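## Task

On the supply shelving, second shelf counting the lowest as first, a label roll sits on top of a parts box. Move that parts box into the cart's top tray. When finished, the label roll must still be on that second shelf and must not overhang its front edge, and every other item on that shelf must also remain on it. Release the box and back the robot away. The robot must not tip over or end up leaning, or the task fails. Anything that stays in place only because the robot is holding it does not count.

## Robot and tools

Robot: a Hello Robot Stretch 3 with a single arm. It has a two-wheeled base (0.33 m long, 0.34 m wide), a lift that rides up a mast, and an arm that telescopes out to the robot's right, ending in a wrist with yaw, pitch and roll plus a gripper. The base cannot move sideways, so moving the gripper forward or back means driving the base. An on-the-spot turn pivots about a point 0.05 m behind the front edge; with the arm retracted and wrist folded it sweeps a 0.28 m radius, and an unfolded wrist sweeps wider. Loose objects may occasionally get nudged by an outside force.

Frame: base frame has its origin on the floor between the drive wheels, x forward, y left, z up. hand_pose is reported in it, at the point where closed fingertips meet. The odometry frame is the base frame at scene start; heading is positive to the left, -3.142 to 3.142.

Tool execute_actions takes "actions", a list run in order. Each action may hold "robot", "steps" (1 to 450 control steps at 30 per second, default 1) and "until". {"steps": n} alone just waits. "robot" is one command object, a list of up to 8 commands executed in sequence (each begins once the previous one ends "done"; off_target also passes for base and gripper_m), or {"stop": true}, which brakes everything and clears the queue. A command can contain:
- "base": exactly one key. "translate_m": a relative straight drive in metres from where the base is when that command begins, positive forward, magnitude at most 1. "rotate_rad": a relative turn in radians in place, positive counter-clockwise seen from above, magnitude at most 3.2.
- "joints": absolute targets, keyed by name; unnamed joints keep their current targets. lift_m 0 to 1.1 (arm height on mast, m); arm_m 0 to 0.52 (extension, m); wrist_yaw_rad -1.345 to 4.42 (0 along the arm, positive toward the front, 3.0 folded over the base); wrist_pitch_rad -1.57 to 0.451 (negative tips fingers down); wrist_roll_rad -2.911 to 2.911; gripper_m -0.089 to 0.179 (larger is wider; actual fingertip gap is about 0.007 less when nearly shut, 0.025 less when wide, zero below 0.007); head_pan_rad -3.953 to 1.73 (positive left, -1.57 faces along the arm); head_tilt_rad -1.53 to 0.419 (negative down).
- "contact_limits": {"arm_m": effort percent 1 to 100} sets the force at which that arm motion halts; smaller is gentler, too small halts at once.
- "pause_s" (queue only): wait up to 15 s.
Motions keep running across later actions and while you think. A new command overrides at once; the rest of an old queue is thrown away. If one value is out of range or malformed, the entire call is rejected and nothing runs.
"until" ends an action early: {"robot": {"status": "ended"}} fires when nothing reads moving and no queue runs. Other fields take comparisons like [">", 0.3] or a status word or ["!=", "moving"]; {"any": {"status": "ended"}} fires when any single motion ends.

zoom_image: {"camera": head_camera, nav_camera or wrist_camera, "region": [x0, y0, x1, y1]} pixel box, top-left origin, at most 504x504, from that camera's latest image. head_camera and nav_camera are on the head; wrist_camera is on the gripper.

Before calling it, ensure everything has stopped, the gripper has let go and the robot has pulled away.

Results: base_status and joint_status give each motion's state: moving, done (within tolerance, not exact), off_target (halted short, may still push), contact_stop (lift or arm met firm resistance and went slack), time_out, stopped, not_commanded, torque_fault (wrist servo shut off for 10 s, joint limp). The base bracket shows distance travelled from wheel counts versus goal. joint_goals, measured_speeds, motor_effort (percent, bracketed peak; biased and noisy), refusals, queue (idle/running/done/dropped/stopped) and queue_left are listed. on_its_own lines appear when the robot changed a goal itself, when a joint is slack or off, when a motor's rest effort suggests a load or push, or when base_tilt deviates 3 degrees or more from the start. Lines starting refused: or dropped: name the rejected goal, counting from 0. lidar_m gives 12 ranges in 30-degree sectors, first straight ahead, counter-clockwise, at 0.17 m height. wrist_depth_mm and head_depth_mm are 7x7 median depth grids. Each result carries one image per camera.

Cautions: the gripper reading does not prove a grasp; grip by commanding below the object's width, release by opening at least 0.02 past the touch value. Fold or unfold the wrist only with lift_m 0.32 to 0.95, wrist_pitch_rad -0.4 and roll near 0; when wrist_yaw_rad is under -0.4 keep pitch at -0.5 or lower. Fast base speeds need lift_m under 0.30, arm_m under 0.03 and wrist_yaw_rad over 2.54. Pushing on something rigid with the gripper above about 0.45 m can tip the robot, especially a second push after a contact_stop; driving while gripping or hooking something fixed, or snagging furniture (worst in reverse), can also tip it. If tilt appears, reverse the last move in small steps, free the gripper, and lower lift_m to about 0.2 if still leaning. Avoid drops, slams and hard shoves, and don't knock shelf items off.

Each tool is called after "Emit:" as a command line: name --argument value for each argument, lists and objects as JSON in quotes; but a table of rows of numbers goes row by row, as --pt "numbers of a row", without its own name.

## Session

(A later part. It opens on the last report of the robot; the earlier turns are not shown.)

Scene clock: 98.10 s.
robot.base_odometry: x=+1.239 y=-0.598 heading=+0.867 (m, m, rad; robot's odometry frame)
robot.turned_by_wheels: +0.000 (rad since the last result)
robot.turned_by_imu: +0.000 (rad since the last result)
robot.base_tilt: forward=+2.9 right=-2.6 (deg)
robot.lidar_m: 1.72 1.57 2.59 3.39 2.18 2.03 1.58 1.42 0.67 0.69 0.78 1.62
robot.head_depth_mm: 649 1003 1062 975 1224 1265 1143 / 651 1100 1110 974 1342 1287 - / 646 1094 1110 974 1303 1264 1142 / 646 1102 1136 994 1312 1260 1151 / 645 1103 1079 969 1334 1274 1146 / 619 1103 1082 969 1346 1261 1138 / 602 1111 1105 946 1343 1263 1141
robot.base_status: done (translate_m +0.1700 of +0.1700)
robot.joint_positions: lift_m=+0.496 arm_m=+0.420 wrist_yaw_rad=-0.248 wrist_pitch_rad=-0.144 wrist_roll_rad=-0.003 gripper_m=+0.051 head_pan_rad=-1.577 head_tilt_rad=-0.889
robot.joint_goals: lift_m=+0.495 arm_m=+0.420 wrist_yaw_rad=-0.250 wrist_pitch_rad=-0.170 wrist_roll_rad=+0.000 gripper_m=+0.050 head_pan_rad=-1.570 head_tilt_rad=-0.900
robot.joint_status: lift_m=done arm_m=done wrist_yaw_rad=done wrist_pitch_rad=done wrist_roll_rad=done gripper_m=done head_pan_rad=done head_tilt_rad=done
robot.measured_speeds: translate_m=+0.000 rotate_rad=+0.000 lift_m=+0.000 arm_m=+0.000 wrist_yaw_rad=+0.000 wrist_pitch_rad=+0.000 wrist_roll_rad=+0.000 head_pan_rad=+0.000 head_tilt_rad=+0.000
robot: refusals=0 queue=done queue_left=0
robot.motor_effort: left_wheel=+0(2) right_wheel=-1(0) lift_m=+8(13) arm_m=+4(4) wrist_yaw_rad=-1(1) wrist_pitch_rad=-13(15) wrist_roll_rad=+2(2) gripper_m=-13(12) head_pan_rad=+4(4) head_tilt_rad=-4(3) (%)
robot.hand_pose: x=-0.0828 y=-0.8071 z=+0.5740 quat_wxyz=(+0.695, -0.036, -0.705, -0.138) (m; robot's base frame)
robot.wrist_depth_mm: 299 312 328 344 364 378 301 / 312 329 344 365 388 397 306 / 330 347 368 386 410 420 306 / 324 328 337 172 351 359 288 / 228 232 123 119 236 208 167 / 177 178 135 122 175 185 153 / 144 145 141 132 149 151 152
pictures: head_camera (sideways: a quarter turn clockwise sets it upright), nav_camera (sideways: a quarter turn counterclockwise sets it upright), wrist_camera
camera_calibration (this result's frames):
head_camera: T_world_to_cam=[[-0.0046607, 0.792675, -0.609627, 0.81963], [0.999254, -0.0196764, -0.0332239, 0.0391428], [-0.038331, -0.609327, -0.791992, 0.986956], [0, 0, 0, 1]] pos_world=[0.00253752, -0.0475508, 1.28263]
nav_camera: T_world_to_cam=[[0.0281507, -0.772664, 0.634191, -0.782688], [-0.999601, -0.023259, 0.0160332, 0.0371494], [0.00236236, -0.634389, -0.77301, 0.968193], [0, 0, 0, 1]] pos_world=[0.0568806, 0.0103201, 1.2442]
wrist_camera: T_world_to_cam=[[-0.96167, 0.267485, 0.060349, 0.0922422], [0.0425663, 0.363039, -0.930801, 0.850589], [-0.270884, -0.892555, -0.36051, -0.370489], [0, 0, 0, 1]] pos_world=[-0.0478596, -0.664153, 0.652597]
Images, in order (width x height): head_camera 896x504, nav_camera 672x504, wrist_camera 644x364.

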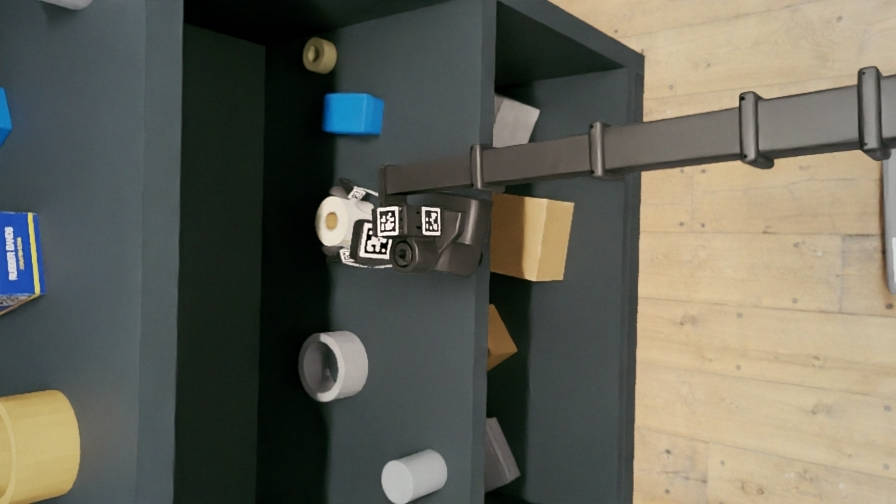

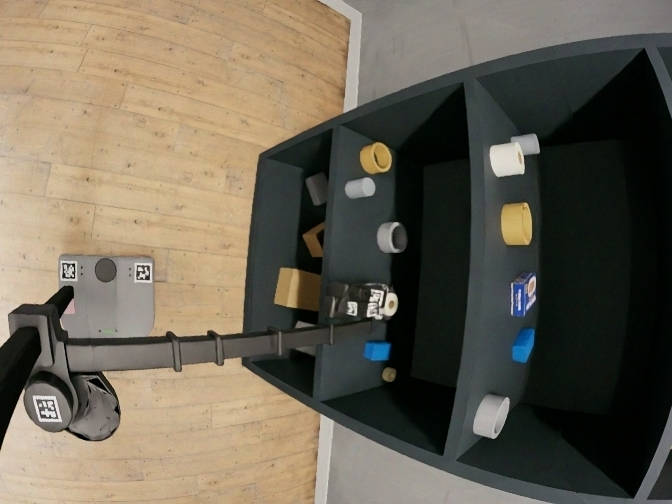

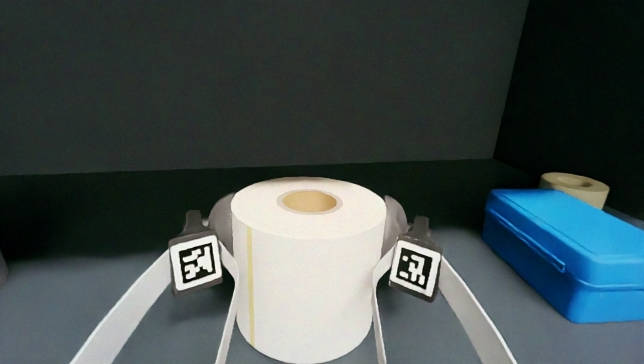

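Emit:
execute_actions --actions '[{"robot":[{"joints":{"gripper_m":0.14,"wrist_pitch_rad":-0.13}},{"joints":{"arm_m":0.30,"lift_m":0.52}},{"base":{"translate_m":-0.17},"joints":{"wrist_pitch_rad":-0.2,"lift_m":0.515,"gripper_m":0.12}}],"steps":450,"until":{"robot":{"status":"ended"}}}]'

Scene clock: 113.60 s.
robot.base_odometry: x=+1.129 y=-0.727 heading=+0.867 (m, m, rad; robot's odometry frame)
robot.turned_by_wheels: +0.000 (rad since the last result)
robot.turned_by_imu: +0.000 (rad since the last result)
robot.base_tilt: forward=+2.9 right=-2.6 (deg)
robot.lidar_m: 1.89 1.73 2.70 3.41 1.96 1.45 1.41 1.40 0.60 0.68 0.91 0.89
robot.head_depth_mm: 570 582 1245 1555 1429 1269 1143 / 584 707 840 912 1404 1282 - / 588 1083 1099 990 1305 1268 1144 / 647 1083 1109 993 1313 1269 1146 / 646 1091 1108 970 1293 1265 1135 / 643 1092 1111 967 1320 1267 1142 / 642 1098 1071 969 1340 1264 1143
robot.base_status: done (translate_m -0.1700 of -0.1700)
robot.joint_positions: lift_m=+0.516 arm_m=+0.300 wrist_yaw_rad=-0.248 wrist_pitch_rad=-0.215 wrist_roll_rad=-0.003 gripper_m=+0.120 head_pan_rad=-1.577 head_tilt_rad=-0.889
robot.joint_goals: lift_m=+0.515 arm_m=+0.300 wrist_yaw_rad=-0.250 wrist_pitch_rad=-0.200 wrist_roll_rad=+0.000 gripper_m=+0.120 head_pan_rad=-1.570 head_tilt_rad=-0.900
robot.joint_status: lift_m=done arm_m=done wrist_yaw_rad=done wrist_pitch_rad=done wrist_roll_rad=done gripper_m=done head_pan_rad=done head_tilt_rad=done
robot.measured_speeds: translate_m=+0.000 rotate_rad=+0.000 lift_m=+0.000 arm_m=+0.000 wrist_yaw_rad=+0.000 wrist_pitch_rad=+0.000 wrist_roll_rad=+0.000 head_pan_rad=+0.000 head_tilt_rad=+0.000
robot: refusals=0 queue=done queue_left=0
robot.motor_effort: left_wheel=-1(7) right_wheel=+1(0) lift_m=+12(49) arm_m=-4(3) wrist_yaw_rad=-2(2) wrist_pitch_rad=+8(14) wrist_roll_rad=+2(2) gripper_m=+0(81) head_pan_rad=+4(4) head_tilt_rad=-4(4) (%)
robot.hand_pose: x=-0.0816 y=-0.6830 z=+0.5762 quat_wxyz=(+0.690, -0.011, -0.706, -0.163) (m; robot's base frame)
robot.wrist_depth_mm: 384 403 424 439 291 184 134 / 407 427 450 469 297 186 136 / 419 440 463 487 304 189 136 / 207 304 252 295 284 190 138 / 212 237 227 232 236 189 139 / 185 170 182 184 185 176 141 / - 149 151 152 154 155 142
pictures: head_camera (sideways: a quarter turn clockwise sets it upright), nav_camera (sideways: a quarter turn counterclockwise sets it upright), wrist_camera
camera_calibration (this result's frames):
head_camera: T_world_to_cam=[[-0.00466069, 0.792675, -0.609626, 0.819629], [0.999254, -0.0196764, -0.0332239, 0.0391428], [-0.038331, -0.609326, -0.791993, 0.986957], [0, 0, 0, 1]] pos_world=[0.00253752, -0.0475508, 1.28263]
nav_camera: T_world_to_cam=[[0.0281507, -0.772665, 0.63419, -0.782687], [-0.999601, -0.023259, 0.0160332, 0.0371494], [0.00236236, -0.634388, -0.773011, 0.968194], [0, 0, 0, 1]] pos_world=[0.0568806, 0.0103202, 1.2442]
wrist_camera: T_world_to_cam=[[-0.962694, 0.263478, 0.0616401, 0.0564748], [0.0588811, 0.426314, -0.902657, 0.835795], [-0.264108, -0.865353, -0.425924, -0.201789], [0, 0, 0, 1]] pos_world=[-0.0481386, -0.54581, 0.665009]
Images, in order (width x height): head_camera 896x504, nav_camera 672x504, wrist_camera 644x364.

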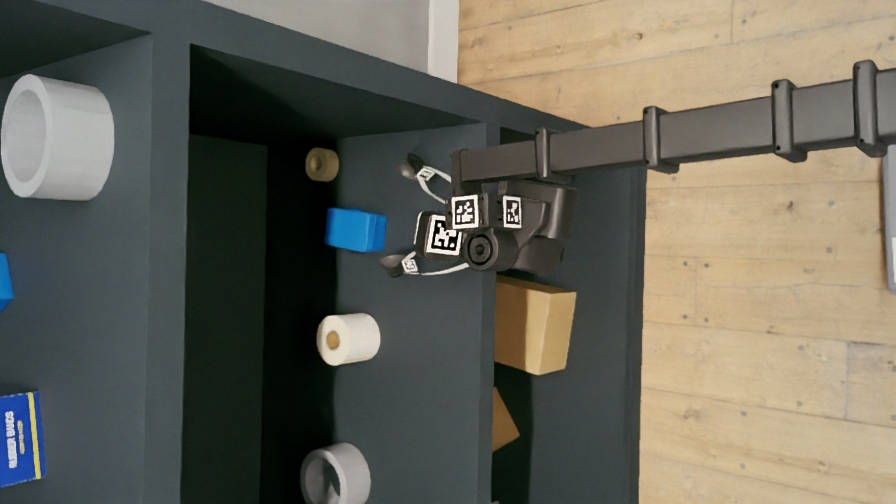

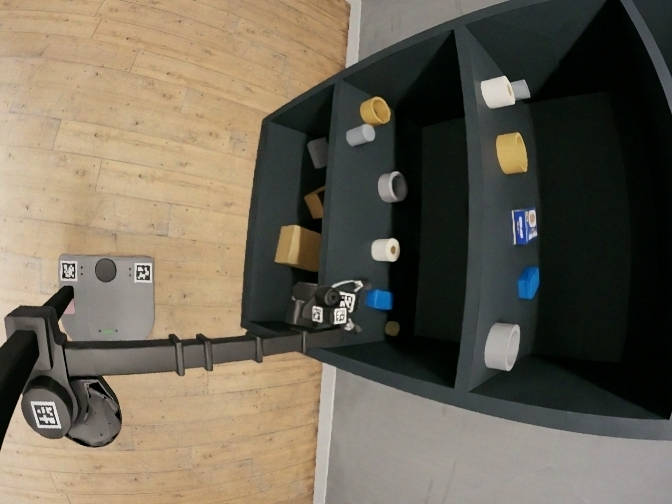

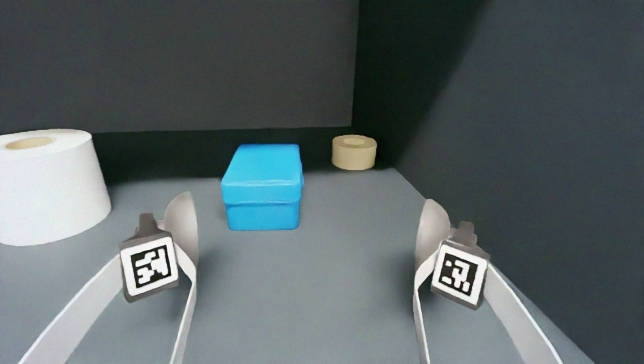

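Emit:
execute_actions --actions '[{"robot":[{"joints":{"arm_m":0.395}}],"steps":450,"until":{"robot":{"status":"ended"}}}]'

Scene clock: 124.40 s.
robot.base_odometry: x=+1.129 y=-0.727 heading=+0.867 (m, m, rad; robot's odometry frame)
robot.turned_by_wheels: +0.000 (rad since the last result)
robot.turned_by_imu: +0.000 (rad since the last result)
robot.base_tilt: forward=+2.9 right=-2.5 (deg)
robot.lidar_m: 1.89 1.73 2.70 3.41 1.96 1.45 1.41 1.40 0.60 0.68 0.91 0.89
robot.head_depth_mm: 571 580 1240 1551 1430 1267 1140 / 586 706 842 919 1398 1290 - / 588 1087 1111 - 1338 1268 1145 / 645 1087 1132 1010 1345 1264 1145 / 645 1093 1105 967 1295 1266 1144 / 642 1087 1106 970 1331 1264 1143 / 641 1102 1078 965 1339 1265 1135
robot.base_status: done (translate_m -0.1700 of -0.1700)
robot.joint_positions: lift_m=+0.516 arm_m=+0.395 wrist_yaw_rad=-0.248 wrist_pitch_rad=-0.216 wrist_roll_rad=-0.003 gripper_m=+0.120 head_pan_rad=-1.577 head_tilt_rad=-0.889
robot.joint_goals: lift_m=+0.515 arm_m=+0.395 wrist_yaw_rad=-0.250 wrist_pitch_rad=-0.200 wrist_roll_rad=+0.000 gripper_m=+0.120 head_pan_rad=-1.570 head_tilt_rad=-0.900
robot.joint_status: lift_m=done arm_m=done wrist_yaw_rad=done wrist_pitch_rad=done wrist_roll_rad=done gripper_m=done head_pan_rad=done head_tilt_rad=done
robot.measured_speeds: translate_m=+0.000 rotate_rad=+0.000 lift_m=+0.000 arm_m=+0.000 wrist_yaw_rad=+0.000 wrist_pitch_rad=+0.000 wrist_roll_rad=+0.000 head_pan_rad=+0.000 head_tilt_rad=+0.000
robot: refusals=0 queue=done queue_left=0
robot.motor_effort: left_wheel=-1(1) right_wheel=+1(0) lift_m=+12(13) arm_m=+4(3) wrist_yaw_rad=-1(2) wrist_pitch_rad=+8(8) wrist_roll_rad=+2(2) gripper_m=+1(0) head_pan_rad=+4(4) head_tilt_rad=-4(3) (%)
robot.hand_pose: x=-0.0816 y=-0.7773 z=+0.5760 quat_wxyz=(+0.689, -0.011, -0.706, -0.163) (m; robot's base frame)
robot.wrist_depth_mm: 308 321 338 354 302 192 140 / 329 339 361 379 309 194 141 / 346 363 387 401 316 197 142 / 298 303 309 313 268 199 144 / 223 235 173 170 234 197 145 / 174 169 137 139 184 183 146 / - 149 146 147 153 154 145
pictures: head_camera (sideways: a quarter turn clockwise sets it upright), nav_camera (sideways: a quarter turn counterclockwise sets it upright), wrist_camera
camera_calibration (this result's frames):
head_camera: T_world_to_cam=[[-0.00466069, 0.792676, -0.609626, 0.819629], [0.999254, -0.0196764, -0.033224, 0.0391428], [-0.038331, -0.609326, -0.791993, 0.986957], [0, 0, 0, 1]] pos_world=[0.00253752, -0.0475508, 1.28263]
nav_camera: T_world_to_cam=[[0.0281507, -0.772665, 0.63419, -0.782687], [-0.999601, -0.023259, 0.0160332, 0.0371494], [0.00236237, -0.634388, -0.773011, 0.968194], [0, 0, 0, 1]] pos_world=[0.0568806, 0.0103202, 1.2442]
wrist_camera: T_world_to_cam=[[-0.962701, 0.263517, 0.0613603, 0.0815171], [0.0592941, 0.426748, -0.902425, 0.876086], [-0.26399, -0.865127, -0.426456, -0.282916], [0, 0, 0, 1]] pos_world=[-0.0481572, -0.640108, 0.664948]
Images, in order (width x height): head_camera 896x504, nav_camera 672x504, wrist_camera 644x364.

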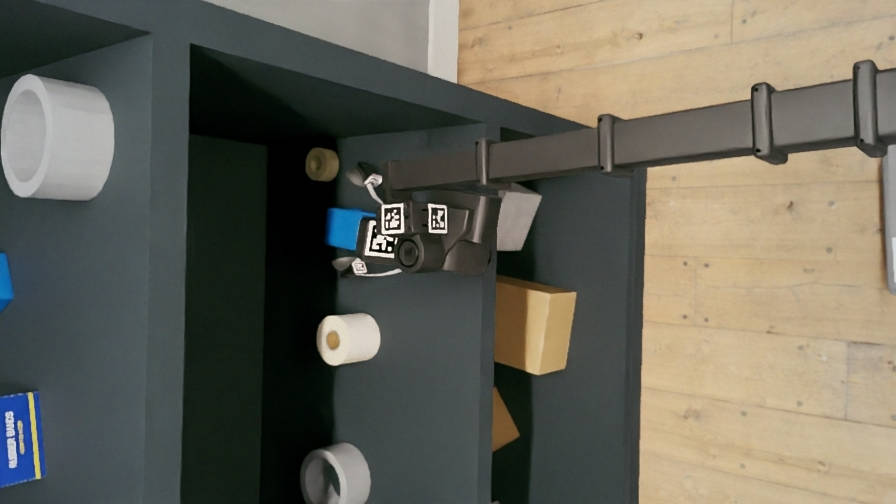

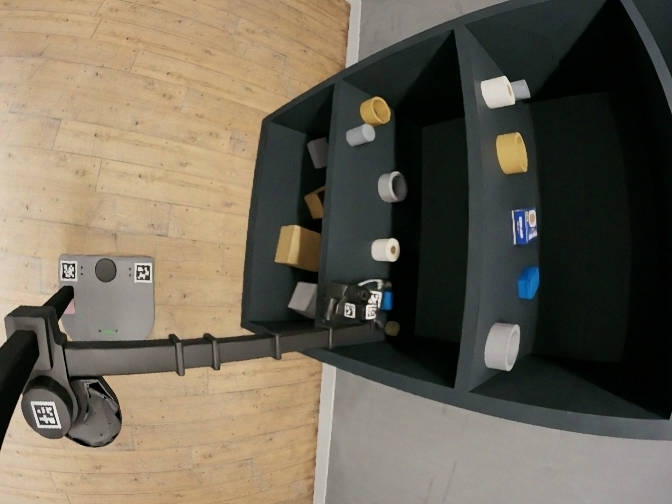

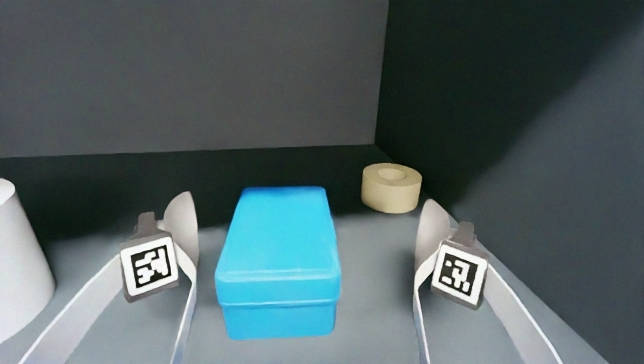

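Emit:
execute_actions --actions '[{"robot":[{"joints":{"arm_m":0.41}},{"joints":{"gripper_m":0.025}},{"pause_s":0.5},{"joints":{"lift_m":0.545}},{"joints":{"arm_m":0.0}}],"steps":450,"until":{"robot":{"status":"ended"}}}]'

Scene clock: 135.80 s.
robot.base_odometry: x=+1.129 y=-0.727 heading=+0.867 (m, m, rad; robot's odometry frame)
robot.turned_by_wheels: +0.000 (rad since the last result)
robot.turned_by_imu: +0.000 (rad since the last result)
robot.base_tilt: forward=+2.9 right=-2.6 (deg)
robot.lidar_m: 1.89 1.73 2.71 3.42 1.96 1.45 1.41 1.40 0.60 0.68 0.91 0.89
robot.head_depth_mm: 569 579 1246 1560 1431 1277 1137 / 587 709 841 916 1380 1271 - / 587 1088 1101 974 1182 1266 - / 646 1082 1108 969 1353 1289 1161 / 645 1090 1112 968 1295 1273 1141 / 644 1092 1108 972 1326 1268 1135 / 642 1099 1075 969 1334 1267 1138
robot.base_status: done (translate_m -0.1700 of -0.1700)
robot.joint_positions: lift_m=+0.544 arm_m=+0.000 wrist_yaw_rad=-0.248 wrist_pitch_rad=-0.222 wrist_roll_rad=-0.002 gripper_m=+0.026 head_pan_rad=-1.577 head_tilt_rad=-0.889
robot.joint_goals: lift_m=+0.545 arm_m=+0.000 wrist_yaw_rad=-0.250 wrist_pitch_rad=-0.200 wrist_roll_rad=+0.000 gripper_m=+0.025 head_pan_rad=-1.570 head_tilt_rad=-0.900
robot.joint_status: lift_m=done arm_m=done wrist_yaw_rad=done wrist_pitch_rad=done wrist_roll_rad=done gripper_m=done head_pan_rad=done head_tilt_rad=done
robot.measured_speeds: translate_m=+0.000 rotate_rad=+0.000 lift_m=+0.000 arm_m=+0.000 wrist_yaw_rad=+0.000 wrist_pitch_rad=+0.000 wrist_roll_rad=+0.000 head_pan_rad=+0.000 head_tilt_rad=+0.000
robot: refusals=0 queue=done queue_left=0
robot.motor_effort: left_wheel=-2(1) right_wheel=+0(0) lift_m=+45(47) arm_m=-3(3) wrist_yaw_rad=-2(1) wrist_pitch_rad=+11(11) wrist_roll_rad=+1(2) gripper_m=-16(89) head_pan_rad=+4(4) head_tilt_rad=-5(4) (%)
robot.hand_pose: x=-0.0816 y=-0.3825 z=+0.6031 quat_wxyz=(+0.689, -0.009, -0.706, -0.165) (m; robot's base frame)
robot.wrist_depth_mm: 632 660 688 599 335 837 899 / 671 692 738 634 828 910 968 / 497 485 573 527 906 991 - / 359 368 373 383 992 - - / 830 865 170 162 - - - / 803 827 656 129 925 998 - / 689 610 616 126 793 829 822
pictures: head_camera (sideways: a quarter turn clockwise sets it upright), nav_camera (sideways: a quarter turn counterclockwise sets it upright), wrist_camera
camera_calibration (this result's frames):
head_camera: T_world_to_cam=[[-0.00466069, 0.792676, -0.609625, 0.819628], [0.999254, -0.0196763, -0.033224, 0.0391428], [-0.038331, -0.609325, -0.791993, 0.986958], [0, 0, 0, 1]] pos_world=[0.00253752, -0.0475508, 1.28263]
nav_camera: T_world_to_cam=[[0.0281507, -0.772666, 0.634189, -0.782686], [-0.999601, -0.023259, 0.0160331, 0.0371495], [0.00236237, -0.634387, -0.773012, 0.968195], [0, 0, 0, 1]] pos_world=[0.0568806, 0.0103203, 1.2442]
wrist_camera: T_world_to_cam=[[-0.962669, 0.263706, 0.0610609, -0.0239152], [0.061199, 0.431781, -0.8999, 0.732609], [-0.263674, -0.862569, -0.4318, 0.074394], [0, 0, 0, 1]] pos_world=[-0.0482416, -0.24585, 0.692858]
Images, in order (width x height): head_camera 896x504, nav_camera 672x504, wrist_camera 644x364.

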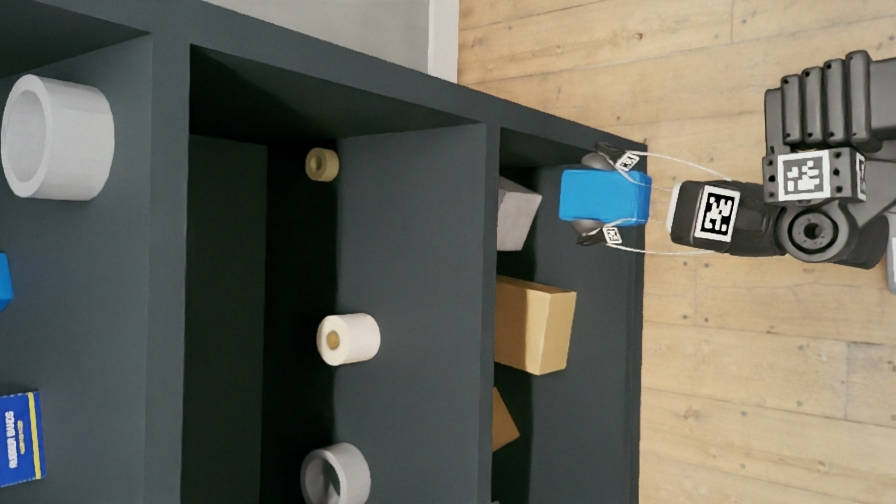

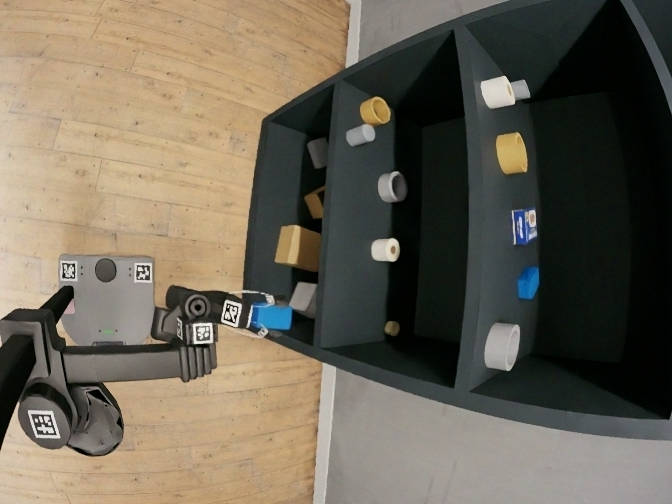

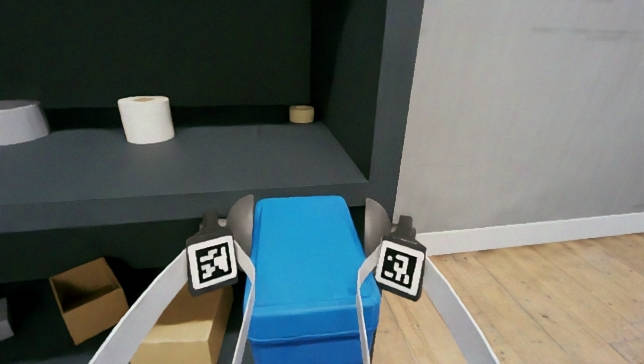

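Emit:
execute_actions --actions '[{"robot":[{"base":{"rotate_rad":-1.087},"joints":{"wrist_yaw_rad":0.0,"head_pan_rad":-2.3,"head_tilt_rad":-0.6}},{"base":{"translate_m":-0.9},"joints":{"lift_m":0.95}},{"base":{"translate_m":-0.5}}],"steps":450,"until":{"robot":{"status":"ended"}}},{"steps":200,"until":{"robot":{"status":"ended"}}}]'

Scene clock: 168.80 s.
robot.base_odometry: x=-0.238 y=-0.422 heading=-0.220 (m, m, rad; robot's odometry frame)
robot.turned_by_wheels: -1.087 (rad since the last result)
robot.turned_by_imu: -1.105 (rad since the last result)
robot.base_tilt: forward=+2.8 right=-2.6 (deg)
robot.lidar_m: 1.86 2.71 2.31 2.52 2.29 2.28 1.60 0.76 0.73 1.20 1.12 1.95
robot.head_depth_mm: 1071 1181 1332 1453 1679 1556 - / 1041 1159 1272 1088 1228 - - / 1020 1131 1230 1085 1328 - - / 1003 1110 1201 1087 - - - / 984 1083 1180 1105 - - - / 967 1060 1167 1303 - - - / 948 1037 1149 1284 1396 - -
robot.base_status: done (translate_m -0.5000 of -0.5000)
robot.joint_positions: lift_m=+0.949 arm_m=+0.000 wrist_yaw_rad=-0.003 wrist_pitch_rad=-0.222 wrist_roll_rad=-0.002 gripper_m=+0.026 head_pan_rad=-2.293 head_tilt_rad=-0.606
robot.joint_goals: lift_m=+0.950 arm_m=+0.000 wrist_yaw_rad=+0.000 wrist_pitch_rad=-0.200 wrist_roll_rad=+0.000 gripper_m=+0.025 head_pan_rad=-2.300 head_tilt_rad=-0.600
robot.joint_status: lift_m=done arm_m=done wrist_yaw_rad=done wrist_pitch_rad=done wrist_roll_rad=done gripper_m=done head_pan_rad=done head_tilt_rad=done
robot.measured_speeds: translate_m=+0.000 rotate_rad=+0.000 lift_m=+0.000 arm_m=+0.000 wrist_yaw_rad=+0.000 wrist_pitch_rad=+0.000 wrist_roll_rad=+0.000 head_pan_rad=+0.000 head_tilt_rad=+0.000
robot: refusals=0 queue=done queue_left=0
robot.motor_effort: left_wheel=+3(7) right_wheel=-2(5) lift_m=+45(46) arm_m=-4(4) wrist_yaw_rad=+2(2) wrist_pitch_rad=+11(11) wrist_roll_rad=+1(1) gripper_m=-16(16) head_pan_rad=-4(51) head_tilt_rad=+2(17) (%)
robot.hand_pose: x=-0.0222 y=-0.3900 z=+1.0081 quat_wxyz=(+0.704, +0.078, -0.702, -0.080) (m; robot's base frame)
robot.wrist_depth_mm: - - - 976 860 742 671 / - - - - 919 801 696 / - - - - 955 834 735 / - - - - - 883 775 / - - 169 162 - 950 749 / - - - 129 - 964 631 / - - - 127 - 815 503
pictures: head_camera (sideways: a quarter turn clockwise sets it upright), nav_camera (sideways: a quarter turn counterclockwise sets it upright), wrist_camera
camera_calibration (this result's frames):
head_camera: T_world_to_cam=[[0.383631, 0.449548, -0.806681, 1.07407], [0.734952, -0.677538, -0.0280604, 0.034044], [-0.559171, -0.582107, -0.590321, 0.727836], [0, 0, 0, 1]] pos_world=[-0.0300804, -0.0361, 1.29704]
nav_camera: T_world_to_cam=[[-0.34877, -0.445336, 0.824642, -1.02861], [-0.765451, 0.643063, 0.0235407, 0.0259398], [-0.540781, -0.623013, -0.565165, 0.701162], [0, 0, 0, 1]] pos_world=[0.0402831, -0.0379234, 1.24389]
wrist_camera: T_world_to_cam=[[-0.997887, 0.022208, 0.0610621, -0.0844899], [-0.0454091, 0.433813, -0.899858, 1.09505], [-0.0464735, -0.900729, -0.431887, 0.248471], [0, 0, 0, 1]] pos_world=[-0.0230388, -0.249365, 1.09786]
Images, in order (width x height): head_camera 896x504, nav_camera 672x504, wrist_camera 644x364.

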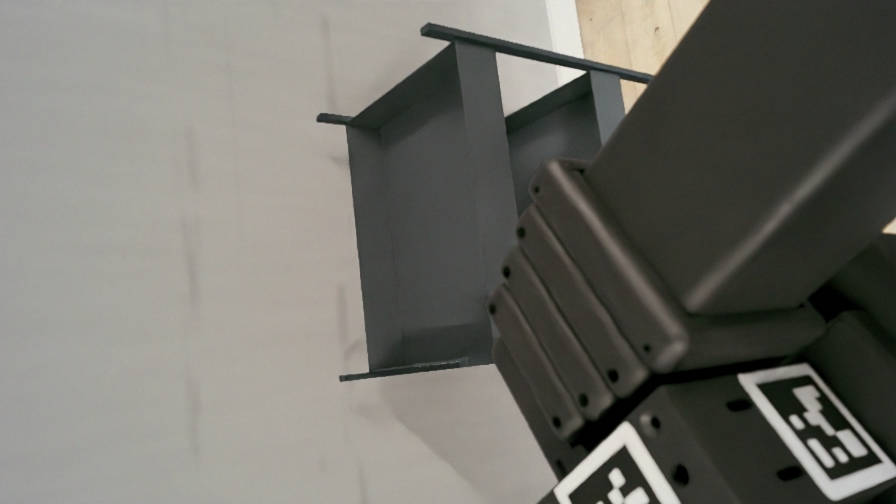

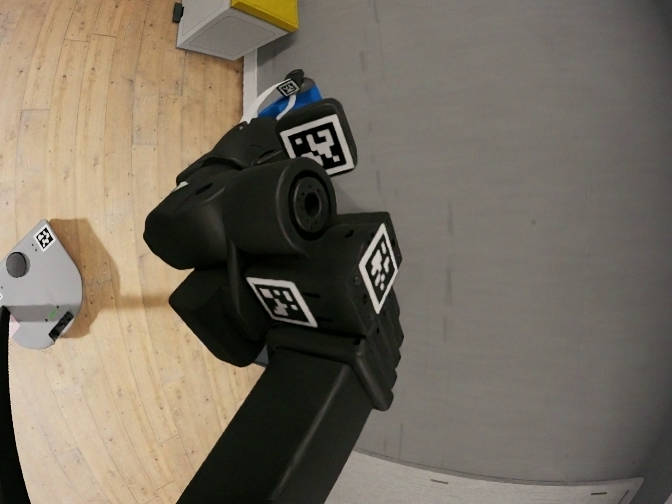

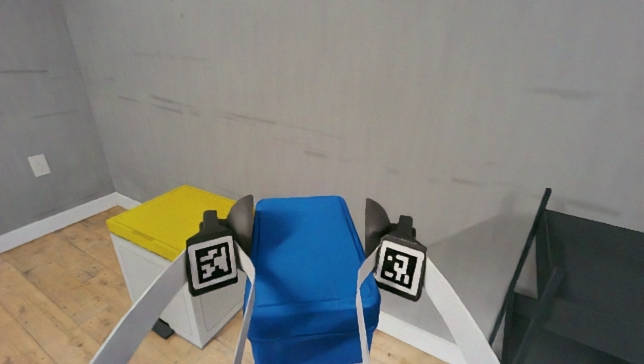

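Emit:
execute_actions --actions '[{"robot":[{"base":{"translate_m":-0.265},"joints":{"head_pan_rad":-1.57,"head_tilt_rad":-0.75}},{"base":{"rotate_rad":-0.525}},{"joints":{"arm_m":0.2}}],"steps":450,"until":{"robot":{"status":"ended"}}}]'

Scene clock: 191.57 s.
robot.base_odometry: x=-0.496 y=-0.364 heading=-0.745 (m, m, rad; robot's odometry frame)
robot.turned_by_wheels: -0.525 (rad since the last result)
robot.turned_by_imu: -0.532 (rad since the last result)
robot.base_tilt: forward=+2.9 right=-2.5 (deg)
robot.lidar_m: 2.45 2.12 2.53 2.47 2.57 2.09 2.29 1.37 0.62 0.60 0.63 1.24
robot.head_depth_mm: 881 945 - 1348 1536 1353 1193 / 884 - - 862 1090 1291 1185 / 882 - - 885 1091 1278 1192 / 878 947 - 890 1087 1276 1189 / 880 989 1057 911 1090 1270 1187 / 873 988 1064 886 1059 1287 1187 / 873 982 1128 1283 1499 1352 1192
robot.base_status: done (rotate_rad -0.5249 of -0.5250)
robot.joint_positions: lift_m=+0.949 arm_m=+0.200 wrist_yaw_rad=-0.002 wrist_pitch_rad=-0.222 wrist_roll_rad=-0.002 gripper_m=+0.026 head_pan_rad=-1.577 head_tilt_rad=-0.741
robot.joint_goals: lift_m=+0.950 arm_m=+0.200 wrist_yaw_rad=+0.000 wrist_pitch_rad=-0.200 wrist_roll_rad=+0.000 gripper_m=+0.025 head_pan_rad=-1.570 head_tilt_rad=-0.750
robot.joint_status: lift_m=done arm_m=done wrist_yaw_rad=done wrist_pitch_rad=done wrist_roll_rad=done gripper_m=done head_pan_rad=done head_tilt_rad=done
robot.measured_speeds: translate_m=+0.000 rotate_rad=+0.000 lift_m=+0.000 arm_m=+0.000 wrist_yaw_rad=+0.000 wrist_pitch_rad=+0.000 wrist_roll_rad=+0.000 head_pan_rad=+0.000 head_tilt_rad=+0.000
robot: refusals=0 queue=done queue_left=0
robot.motor_effort: left_wheel=+2(9) right_wheel=-3(6) lift_m=+44(44) arm_m=+4(4) wrist_yaw_rad=+1(2) wrist_pitch_rad=+11(11) wrist_roll_rad=+1(1) gripper_m=-17(16) head_pan_rad=+5(52) head_tilt_rad=-3(11) (%)
robot.hand_pose: x=-0.0220 y=-0.5893 z=+1.0081 quat_wxyz=(+0.704, +0.078, -0.702, -0.079) (m; robot's base frame)
robot.wrist_depth_mm: 514 513 512 514 512 517 510 / 548 557 551 548 544 546 545 / 600 596 591 593 580 581 590 / 647 639 641 624 647 640 626 / 701 702 170 162 668 695 691 / 771 756 529 129 586 767 759 / 861 481 484 126 495 855 833
pictures: head_camera (sideways: a quarter turn clockwise sets it upright), nav_camera (sideways: a quarter turn counterclockwise sets it upright), wrist_camera
camera_calibration (this result's frames):
head_camera: T_world_to_cam=[[-0.00505966, 0.694039, -0.719919, 0.963349], [0.99922, -0.0246944, -0.0308293, 0.0360316], [-0.0391747, -0.719514, -0.693373, 0.858713], [0, 0, 0, 1]] pos_world=[0.00251059, -0.0498568, 1.29005]
nav_camera: T_world_to_cam=[[0.0285761, -0.670631, 0.741241, -0.922191], [-0.99959, -0.0203076, 0.0201628, 0.0317696], [0.00153104, -0.741513, -0.670936, 0.835448], [0, 0, 0, 1]] pos_world=[0.05683, 0.0016919, 1.24346]
wrist_camera: T_world_to_cam=[[-0.997908, 0.0212402, 0.0610615, -0.0803972], [-0.0458292, 0.433769, -0.899858, 1.18149], [-0.0455997, -0.900774, -0.431888, 0.0689602], [0, 0, 0, 1]] pos_world=[-0.0229379, -0.448666, 1.09786]
Images, in order (width x height): head_camera 896x504, nav_camera 672x504, wrist_camera 644x364.

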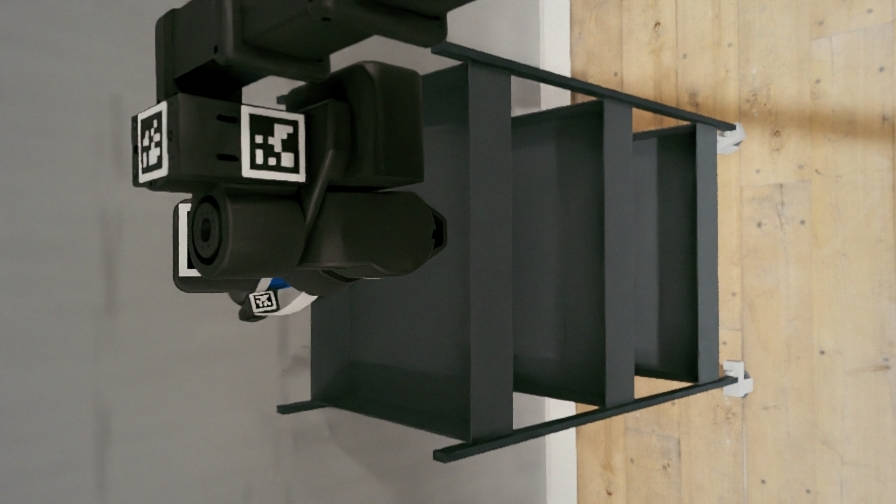

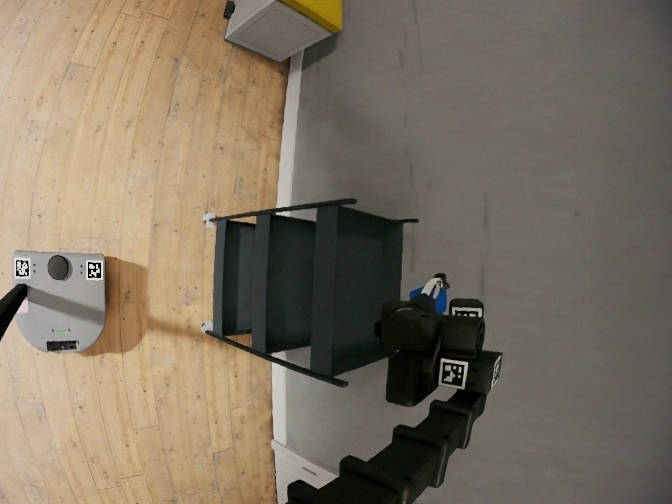

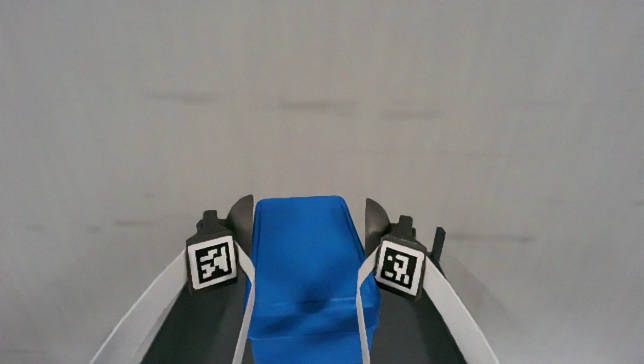

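Emit:
execute_actions --actions '[{"robot":[{"joints":{"arm_m":0.40,"wrist_pitch_rad":-0.5}},{"joints":{"lift_m":0.725}}],"steps":450,"until":{"robot":{"status":"ended"}}}]'

Scene clock: 204.67 s.
robot.base_odometry: x=-0.496 y=-0.364 heading=-0.745 (m, m, rad; robot's odometry frame)
robot.turned_by_wheels: +0.000 (rad since the last result)
robot.turned_by_imu: +0.000 (rad since the last result)
robot.base_tilt: forward=+2.9 right=-2.5 (deg)
robot.lidar_m: 2.45 2.11 2.53 2.47 2.57 2.09 2.29 1.37 0.62 0.60 0.63 1.24
robot.head_depth_mm: 885 995 1147 1312 1541 1400 - / 882 998 1071 900 - 1260 1168 / 882 988 1092 825 1092 1281 1195 / 880 993 1079 825 1090 1273 1192 / 876 989 1060 914 1085 1271 1185 / 872 991 1062 882 1060 1285 1187 / 873 983 1127 1287 1498 1354 1193
robot.base_status: done (rotate_rad -0.5249 of -0.5250)
robot.joint_positions: lift_m=+0.726 arm_m=+0.400 wrist_yaw_rad=-0.002 wrist_pitch_rad=-0.518 wrist_roll_rad=-0.002 gripper_m=+0.026 head_pan_rad=-1.577 head_tilt_rad=-0.741
robot.joint_goals: lift_m=+0.725 arm_m=+0.400 wrist_yaw_rad=+0.000 wrist_pitch_rad=-0.500 wrist_roll_rad=+0.000 gripper_m=+0.025 head_pan_rad=-1.570 head_tilt_rad=-0.750
robot.joint_status: lift_m=done arm_m=done wrist_yaw_rad=done wrist_pitch_rad=done wrist_roll_rad=done gripper_m=done head_pan_rad=done head_tilt_rad=done
robot.measured_speeds: translate_m=+0.000 rotate_rad=+0.000 lift_m=+0.000 arm_m=+0.000 wrist_yaw_rad=+0.000 wrist_pitch_rad=+0.000 wrist_roll_rad=+0.000 head_pan_rad=+0.000 head_tilt_rad=+0.000
robot: refusals=0 queue=done queue_left=0
robot.motor_effort: left_wheel=+2(3) right_wheel=-3(3) lift_m=+13(45) arm_m=+4(5) wrist_yaw_rad=+2(1) wrist_pitch_rad=+9(9) wrist_roll_rad=+1(1) gripper_m=-17(16) head_pan_rad=+4(4) head_tilt_rad=-3(2) (%)
robot.hand_pose: x=-0.0220 y=-0.7553 z=+0.7167 quat_wxyz=(+0.684, +0.181, -0.683, -0.182) (m; robot's base frame)
robot.wrist_depth_mm: 337 345 346 345 340 340 332 / 369 297 302 298 304 302 370 / 249 311 319 317 318 318 260 / 244 264 267 271 274 278 246 / 221 222 170 162 240 234 229 / 193 195 185 130 192 202 204 / 171 172 169 127 176 178 179
pictures: head_camera (sideways: a quarter turn clockwise sets it upright), nav_camera (sideways: a quarter turn counterclockwise sets it upright), wrist_camera
camera_calibration (this result's frames):
head_camera: T_world_to_cam=[[-0.00505953, 0.69406, -0.7199, 0.963324], [0.99922, -0.0246935, -0.0308298, 0.0360322], [-0.0391746, -0.719494, -0.693393, 0.85874], [0, 0, 0, 1]] pos_world=[0.00251059, -0.0498564, 1.29005]
nav_camera: T_world_to_cam=[[0.028576, -0.670652, 0.741222, -0.922166], [-0.99959, -0.0203082, 0.020162, 0.0317705], [0.00153116, -0.741494, -0.670957, 0.835475], [0, 0, 0, 1]] pos_world=[0.0568301, 0.00169355, 1.24346]
wrist_camera: T_world_to_cam=[[-0.99795, 0.002897, 0.0639251, -0.0749674], [-0.0450668, 0.677385, -0.734247, 1.0566], [-0.045429, -0.735623, -0.675866, 0.0930993], [0, 0, 0, 1]] pos_world=[-0.022967, -0.647019, 0.843517]
Images, in order (width x height): head_camera 896x504, nav_camera 672x504, wrist_camera 644x364.

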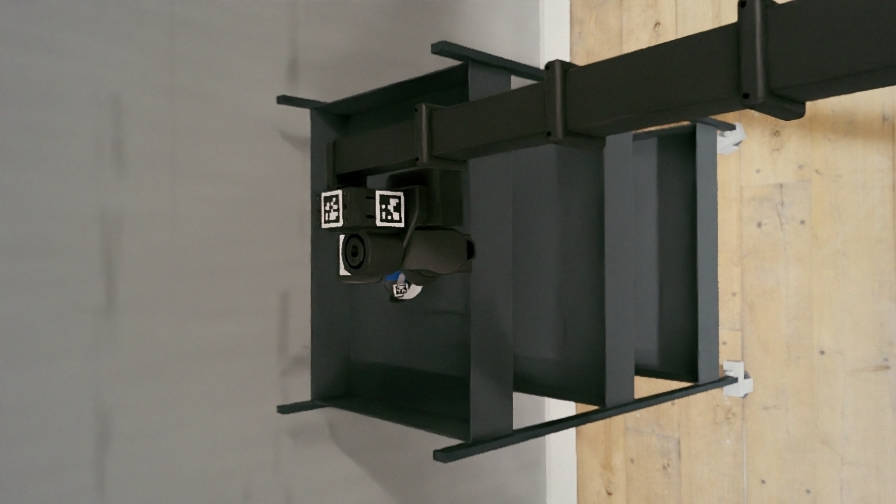

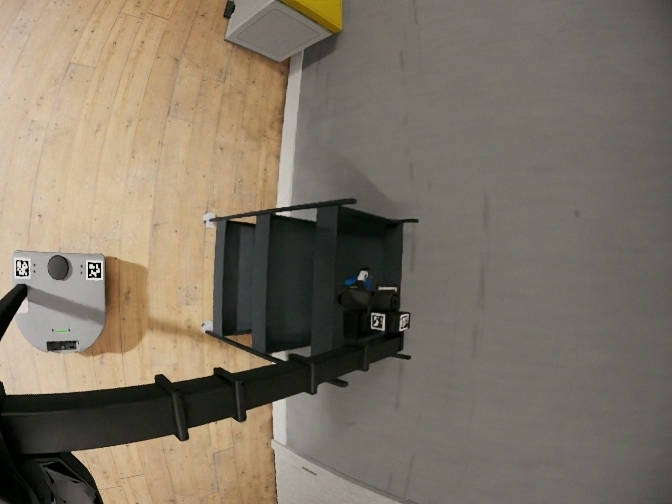

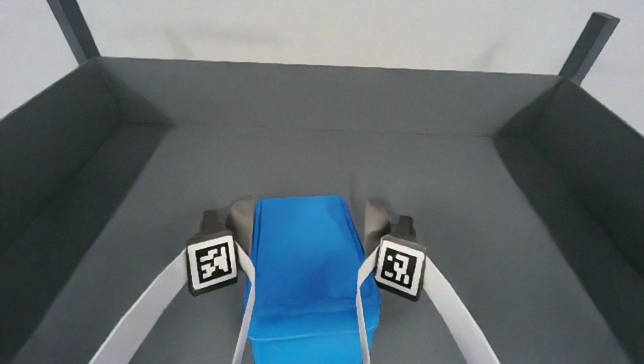

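Emit:
execute_actions --actions '[{"robot":[{"joints":{"lift_m":0.706}},{"joints":{"gripper_m":0.12}},{"pause_s":0.3},{"joints":{"lift_m":0.9}},{"joints":{"arm_m":0.0,"head_pan_rad":-1.57}}],"steps":450,"until":{"robot":{"status":"ended"}}}]'

Scene clock: 218.70 s.
robot.base_odometry: x=-0.496 y=-0.364 heading=-0.745 (m, m, rad; robot's odometry frame)
robot.turned_by_wheels: +0.000 (rad since the last result)
robot.turned_by_imu: +0.000 (rad since the last result)
robot.base_tilt: forward=+2.9 right=-2.6 (deg)
robot.lidar_m: 2.45 2.12 2.53 2.47 2.58 2.09 2.30 1.38 0.62 0.60 0.63 1.24
robot.head_depth_mm: 884 996 1141 1309 1543 - - / 882 993 1077 889 1144 - - / 881 993 1061 912 - - - / 879 987 1062 889 - - 1174 / 878 985 1060 911 1087 1285 1188 / 877 982 1061 883 1055 1287 1187 / 872 984 1121 1293 1508 1357 1191
robot.base_status: done (rotate_rad -0.5249 of -0.5250)
robot.joint_positions: lift_m=+0.899 arm_m=+0.000 wrist_yaw_rad=-0.002 wrist_pitch_rad=-0.514 wrist_roll_rad=-0.001 gripper_m=+0.120 head_pan_rad=-1.577 head_tilt_rad=-0.741
robot.joint_goals: lift_m=+0.900 arm_m=+0.000 wrist_yaw_rad=+0.000 wrist_pitch_rad=-0.500 wrist_roll_rad=+0.000 gripper_m=+0.120 head_pan_rad=-1.570 head_tilt_rad=-0.750
robot.joint_status: lift_m=done arm_m=done wrist_yaw_rad=done wrist_pitch_rad=done wrist_roll_rad=done gripper_m=done head_pan_rad=done head_tilt_rad=done
robot.measured_speeds: translate_m=+0.000 rotate_rad=+0.000 lift_m=+0.000 arm_m=+0.000 wrist_yaw_rad=+0.000 wrist_pitch_rad=+0.000 wrist_roll_rad=+0.000 head_pan_rad=+0.000 head_tilt_rad=+0.000
robot: refusals=0 queue=done queue_left=0
robot.motor_effort: left_wheel=+3(3) right_wheel=-2(3) lift_m=+45(48) arm_m=-4(4) wrist_yaw_rad=+2(1) wrist_pitch_rad=+7(9) wrist_roll_rad=+1(1) gripper_m=+0(80) head_pan_rad=+5(3) head_tilt_rad=-2(3) (%)
robot.hand_pose: x=-0.0220 y=-0.3567 z=+0.8911 quat_wxyz=(+0.684, +0.179, -0.683, -0.180) (m; robot's base frame)
robot.wrist_depth_mm: 735 738 730 724 718 720 722 / 827 809 780 751 780 798 809 / 920 924 635 649 673 896 902 / - - 499 503 492 - - / - - 802 831 813 - - / - - 961 735 854 - - / 983 - 958 965 - - -
pictures: head_camera (sideways: a quarter turn clockwise sets it upright), nav_camera (sideways: a quarter turn counterclockwise sets it upright), wrist_camera
camera_calibration (this result's frames):
head_camera: T_world_to_cam=[[-0.00515673, 0.694062, -0.719897, 0.963321], [0.999223, -0.0245534, -0.0308299, 0.0360323], [-0.0390738, -0.719497, -0.693396, 0.858742], [0, 0, 0, 1]] pos_world=[0.00251758, -0.0498569, 1.29005]
nav_camera: T_world_to_cam=[[0.0286699, -0.67065, 0.741219, -0.922163], [-0.999588, -0.0204483, 0.0201619, 0.0317706], [0.00163503, -0.741492, -0.67096, 0.835478], [0, 0, 0, 1]] pos_world=[0.0568298, 0.00170088, 1.24346]
wrist_camera: T_world_to_cam=[[-0.997999, 0.00360314, 0.0631317, -0.0863163], [-0.0441963, 0.674285, -0.737147, 0.916137], [-0.0452248, -0.738462, -0.672777, 0.500529], [0, 0, 0, 1]] pos_world=[-0.0230174, -0.247805, 1.01752]
Images, in order (width x height): head_camera 896x504, nav_camera 672x504, wrist_camera 644x364.

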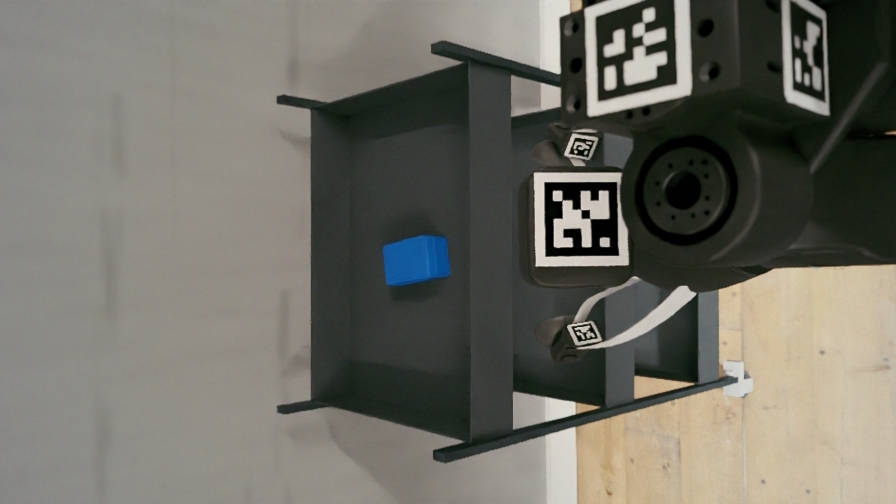

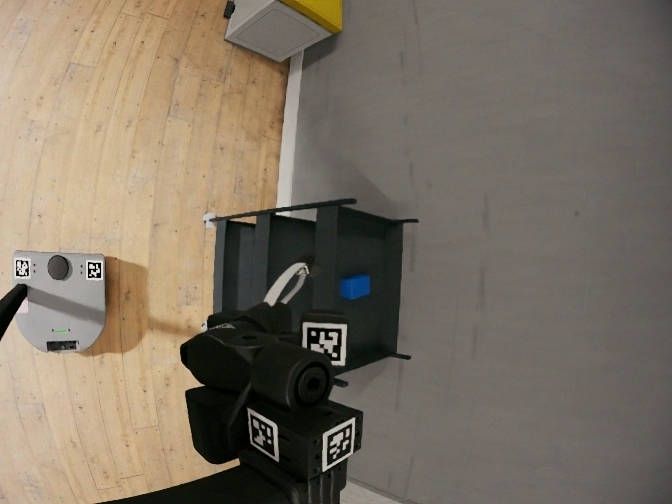

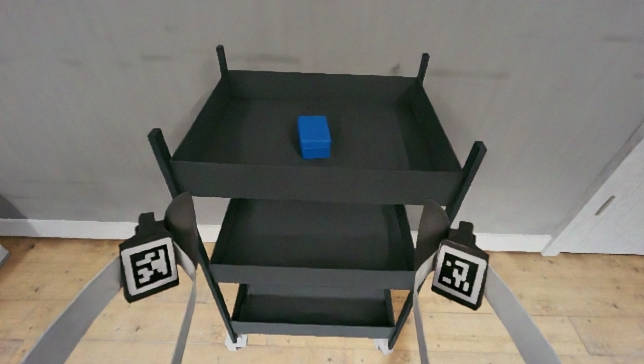

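Emit:
execute_actions --actions '[{"robot":{"joints":{"head_pan_rad":0.4,"head_tilt_rad":-0.25}},"steps":100,"until":{"robot":{"status":"ended"}}}]'

Scene clock: 223.87 s.
robot.base_odometry: x=-0.496 y=-0.364 heading=-0.745 (m, m, rad; robot's odometry frame)
robot.turned_by_wheels: +0.000 (rad since the last result)
robot.turned_by_imu: +0.000 (rad since the last result)
robot.base_tilt: forward=+2.9 right=-2.5 (deg)
robot.lidar_m: 2.44 2.11 2.53 2.46 2.56 2.10 2.30 1.37 0.62 0.60 0.63 1.24
robot.head_depth_mm: 2115 2200 2290 2389 2488 2104 1654 / 2200 2251 2393 2510 2608 2122 1628 / 2182 2234 2380 2512 2634 2099 1646 / 2239 2158 2510 2623 2551 2109 1633 / 2405 2487 2622 2734 2668 2117 1661 / 2490 2581 2629 2705 2676 2080 1644 / 2280 2342 2478 3072 2755 2095 1651
robot.base_status: done (rotate_rad -0.5249 of -0.5250)
robot.joint_positions: lift_m=+0.899 arm_m=+0.000 wrist_yaw_rad=-0.002 wrist_pitch_rad=-0.514 wrist_roll_rad=-0.001 gripper_m=+0.120 head_pan_rad=+0.393 head_tilt_rad=-0.261
robot.joint_goals: lift_m=+0.900 arm_m=+0.000 wrist_yaw_rad=+0.000 wrist_pitch_rad=-0.500 wrist_roll_rad=+0.000 gripper_m=+0.120 head_pan_rad=+0.400 head_tilt_rad=-0.250
robot.joint_status: lift_m=done arm_m=done wrist_yaw_rad=done wrist_pitch_rad=done wrist_roll_rad=done gripper_m=done head_pan_rad=done head_tilt_rad=done
robot.measured_speeds: translate_m=+0.000 rotate_rad=+0.000 lift_m=+0.000 arm_m=+0.000 wrist_yaw_rad=+0.000 wrist_pitch_rad=+0.000 wrist_roll_rad=+0.000 head_pan_rad=+0.000 head_tilt_rad=+0.000
robot: refusals=0 queue=done queue_left=0
robot.motor_effort: left_wheel=+3(3) right_wheel=-3(2) lift_m=+45(44) arm_m=-4(4) wrist_yaw_rad=+1(1) wrist_pitch_rad=+7(7) wrist_roll_rad=+1(1) gripper_m=+1(0) head_pan_rad=+4(51) head_tilt_rad=+3(20) (%)
robot.hand_pose: x=-0.0220 y=-0.3567 z=+0.8911 quat_wxyz=(+0.684, +0.179, -0.683, -0.180) (m; robot's base frame)
robot.wrist_depth_mm: 750 730 721 725 731 728 721 / 813 815 787 763 774 816 785 / 940 905 638 644 672 921 920 / - - 498 495 495 - - / - - 800 797 806 - - / - - 943 736 839 - - / 984 975 974 963 - - -
pictures: head_camera (sideways: a quarter turn clockwise sets it upright), nav_camera (sideways: a quarter turn counterclockwise sets it upright), wrist_camera
camera_calibration (this result's frames):
head_camera: T_world_to_cam=[[-0.257854, -0.116949, -0.95908, 1.27679], [-0.354169, 0.934993, -0.018791, 0.0286305], [0.89893, 0.334831, -0.282511, 0.318405], [0, 0, 0, 1]] pos_world=[0.0531406, 0.015937, 1.31503]
nav_camera: T_world_to_cam=[[0.220511, 0.126775, 0.967111, -1.21796], [0.395632, -0.917915, 0.0301183, 0.0102817], [0.891544, 0.375978, -0.252566, 0.285642], [0, 0, 0, 1]] pos_world=[0.00984389, 0.0564499, 1.24974]
wrist_camera: T_world_to_cam=[[-0.997999, 0.00360299, 0.0631317, -0.0863164], [-0.0441964, 0.674285, -0.737147, 0.916137], [-0.0452247, -0.738462, -0.672777, 0.500529], [0, 0, 0, 1]] pos_world=[-0.0230174, -0.247805, 1.01752]
Images, in order (width x height): head_camera 896x504, nav_camera 672x504, wrist_camera 644x364.

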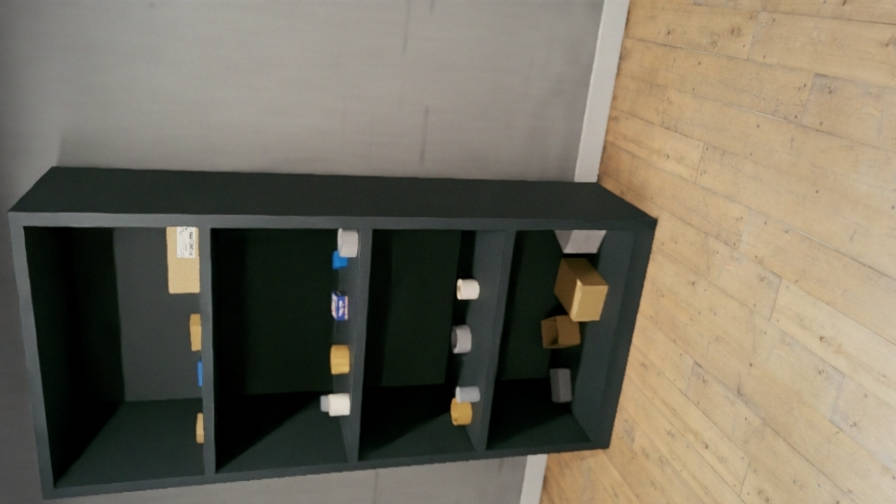

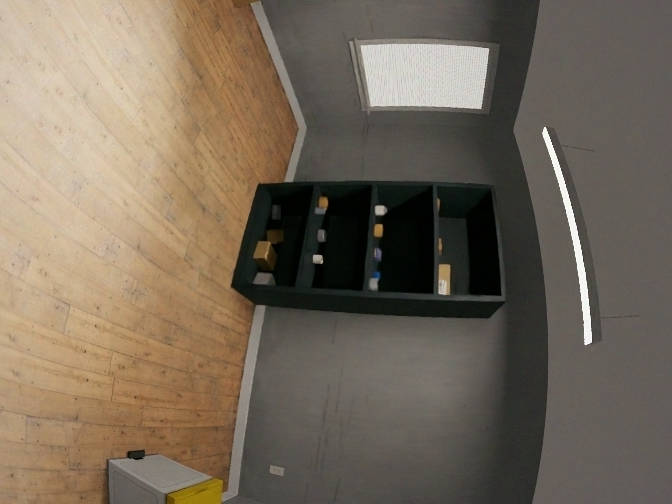

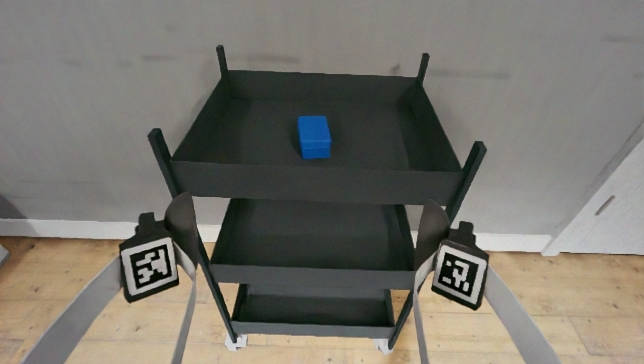

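Emit:
finished_scene --scene 2

The scene is finished: the task was done.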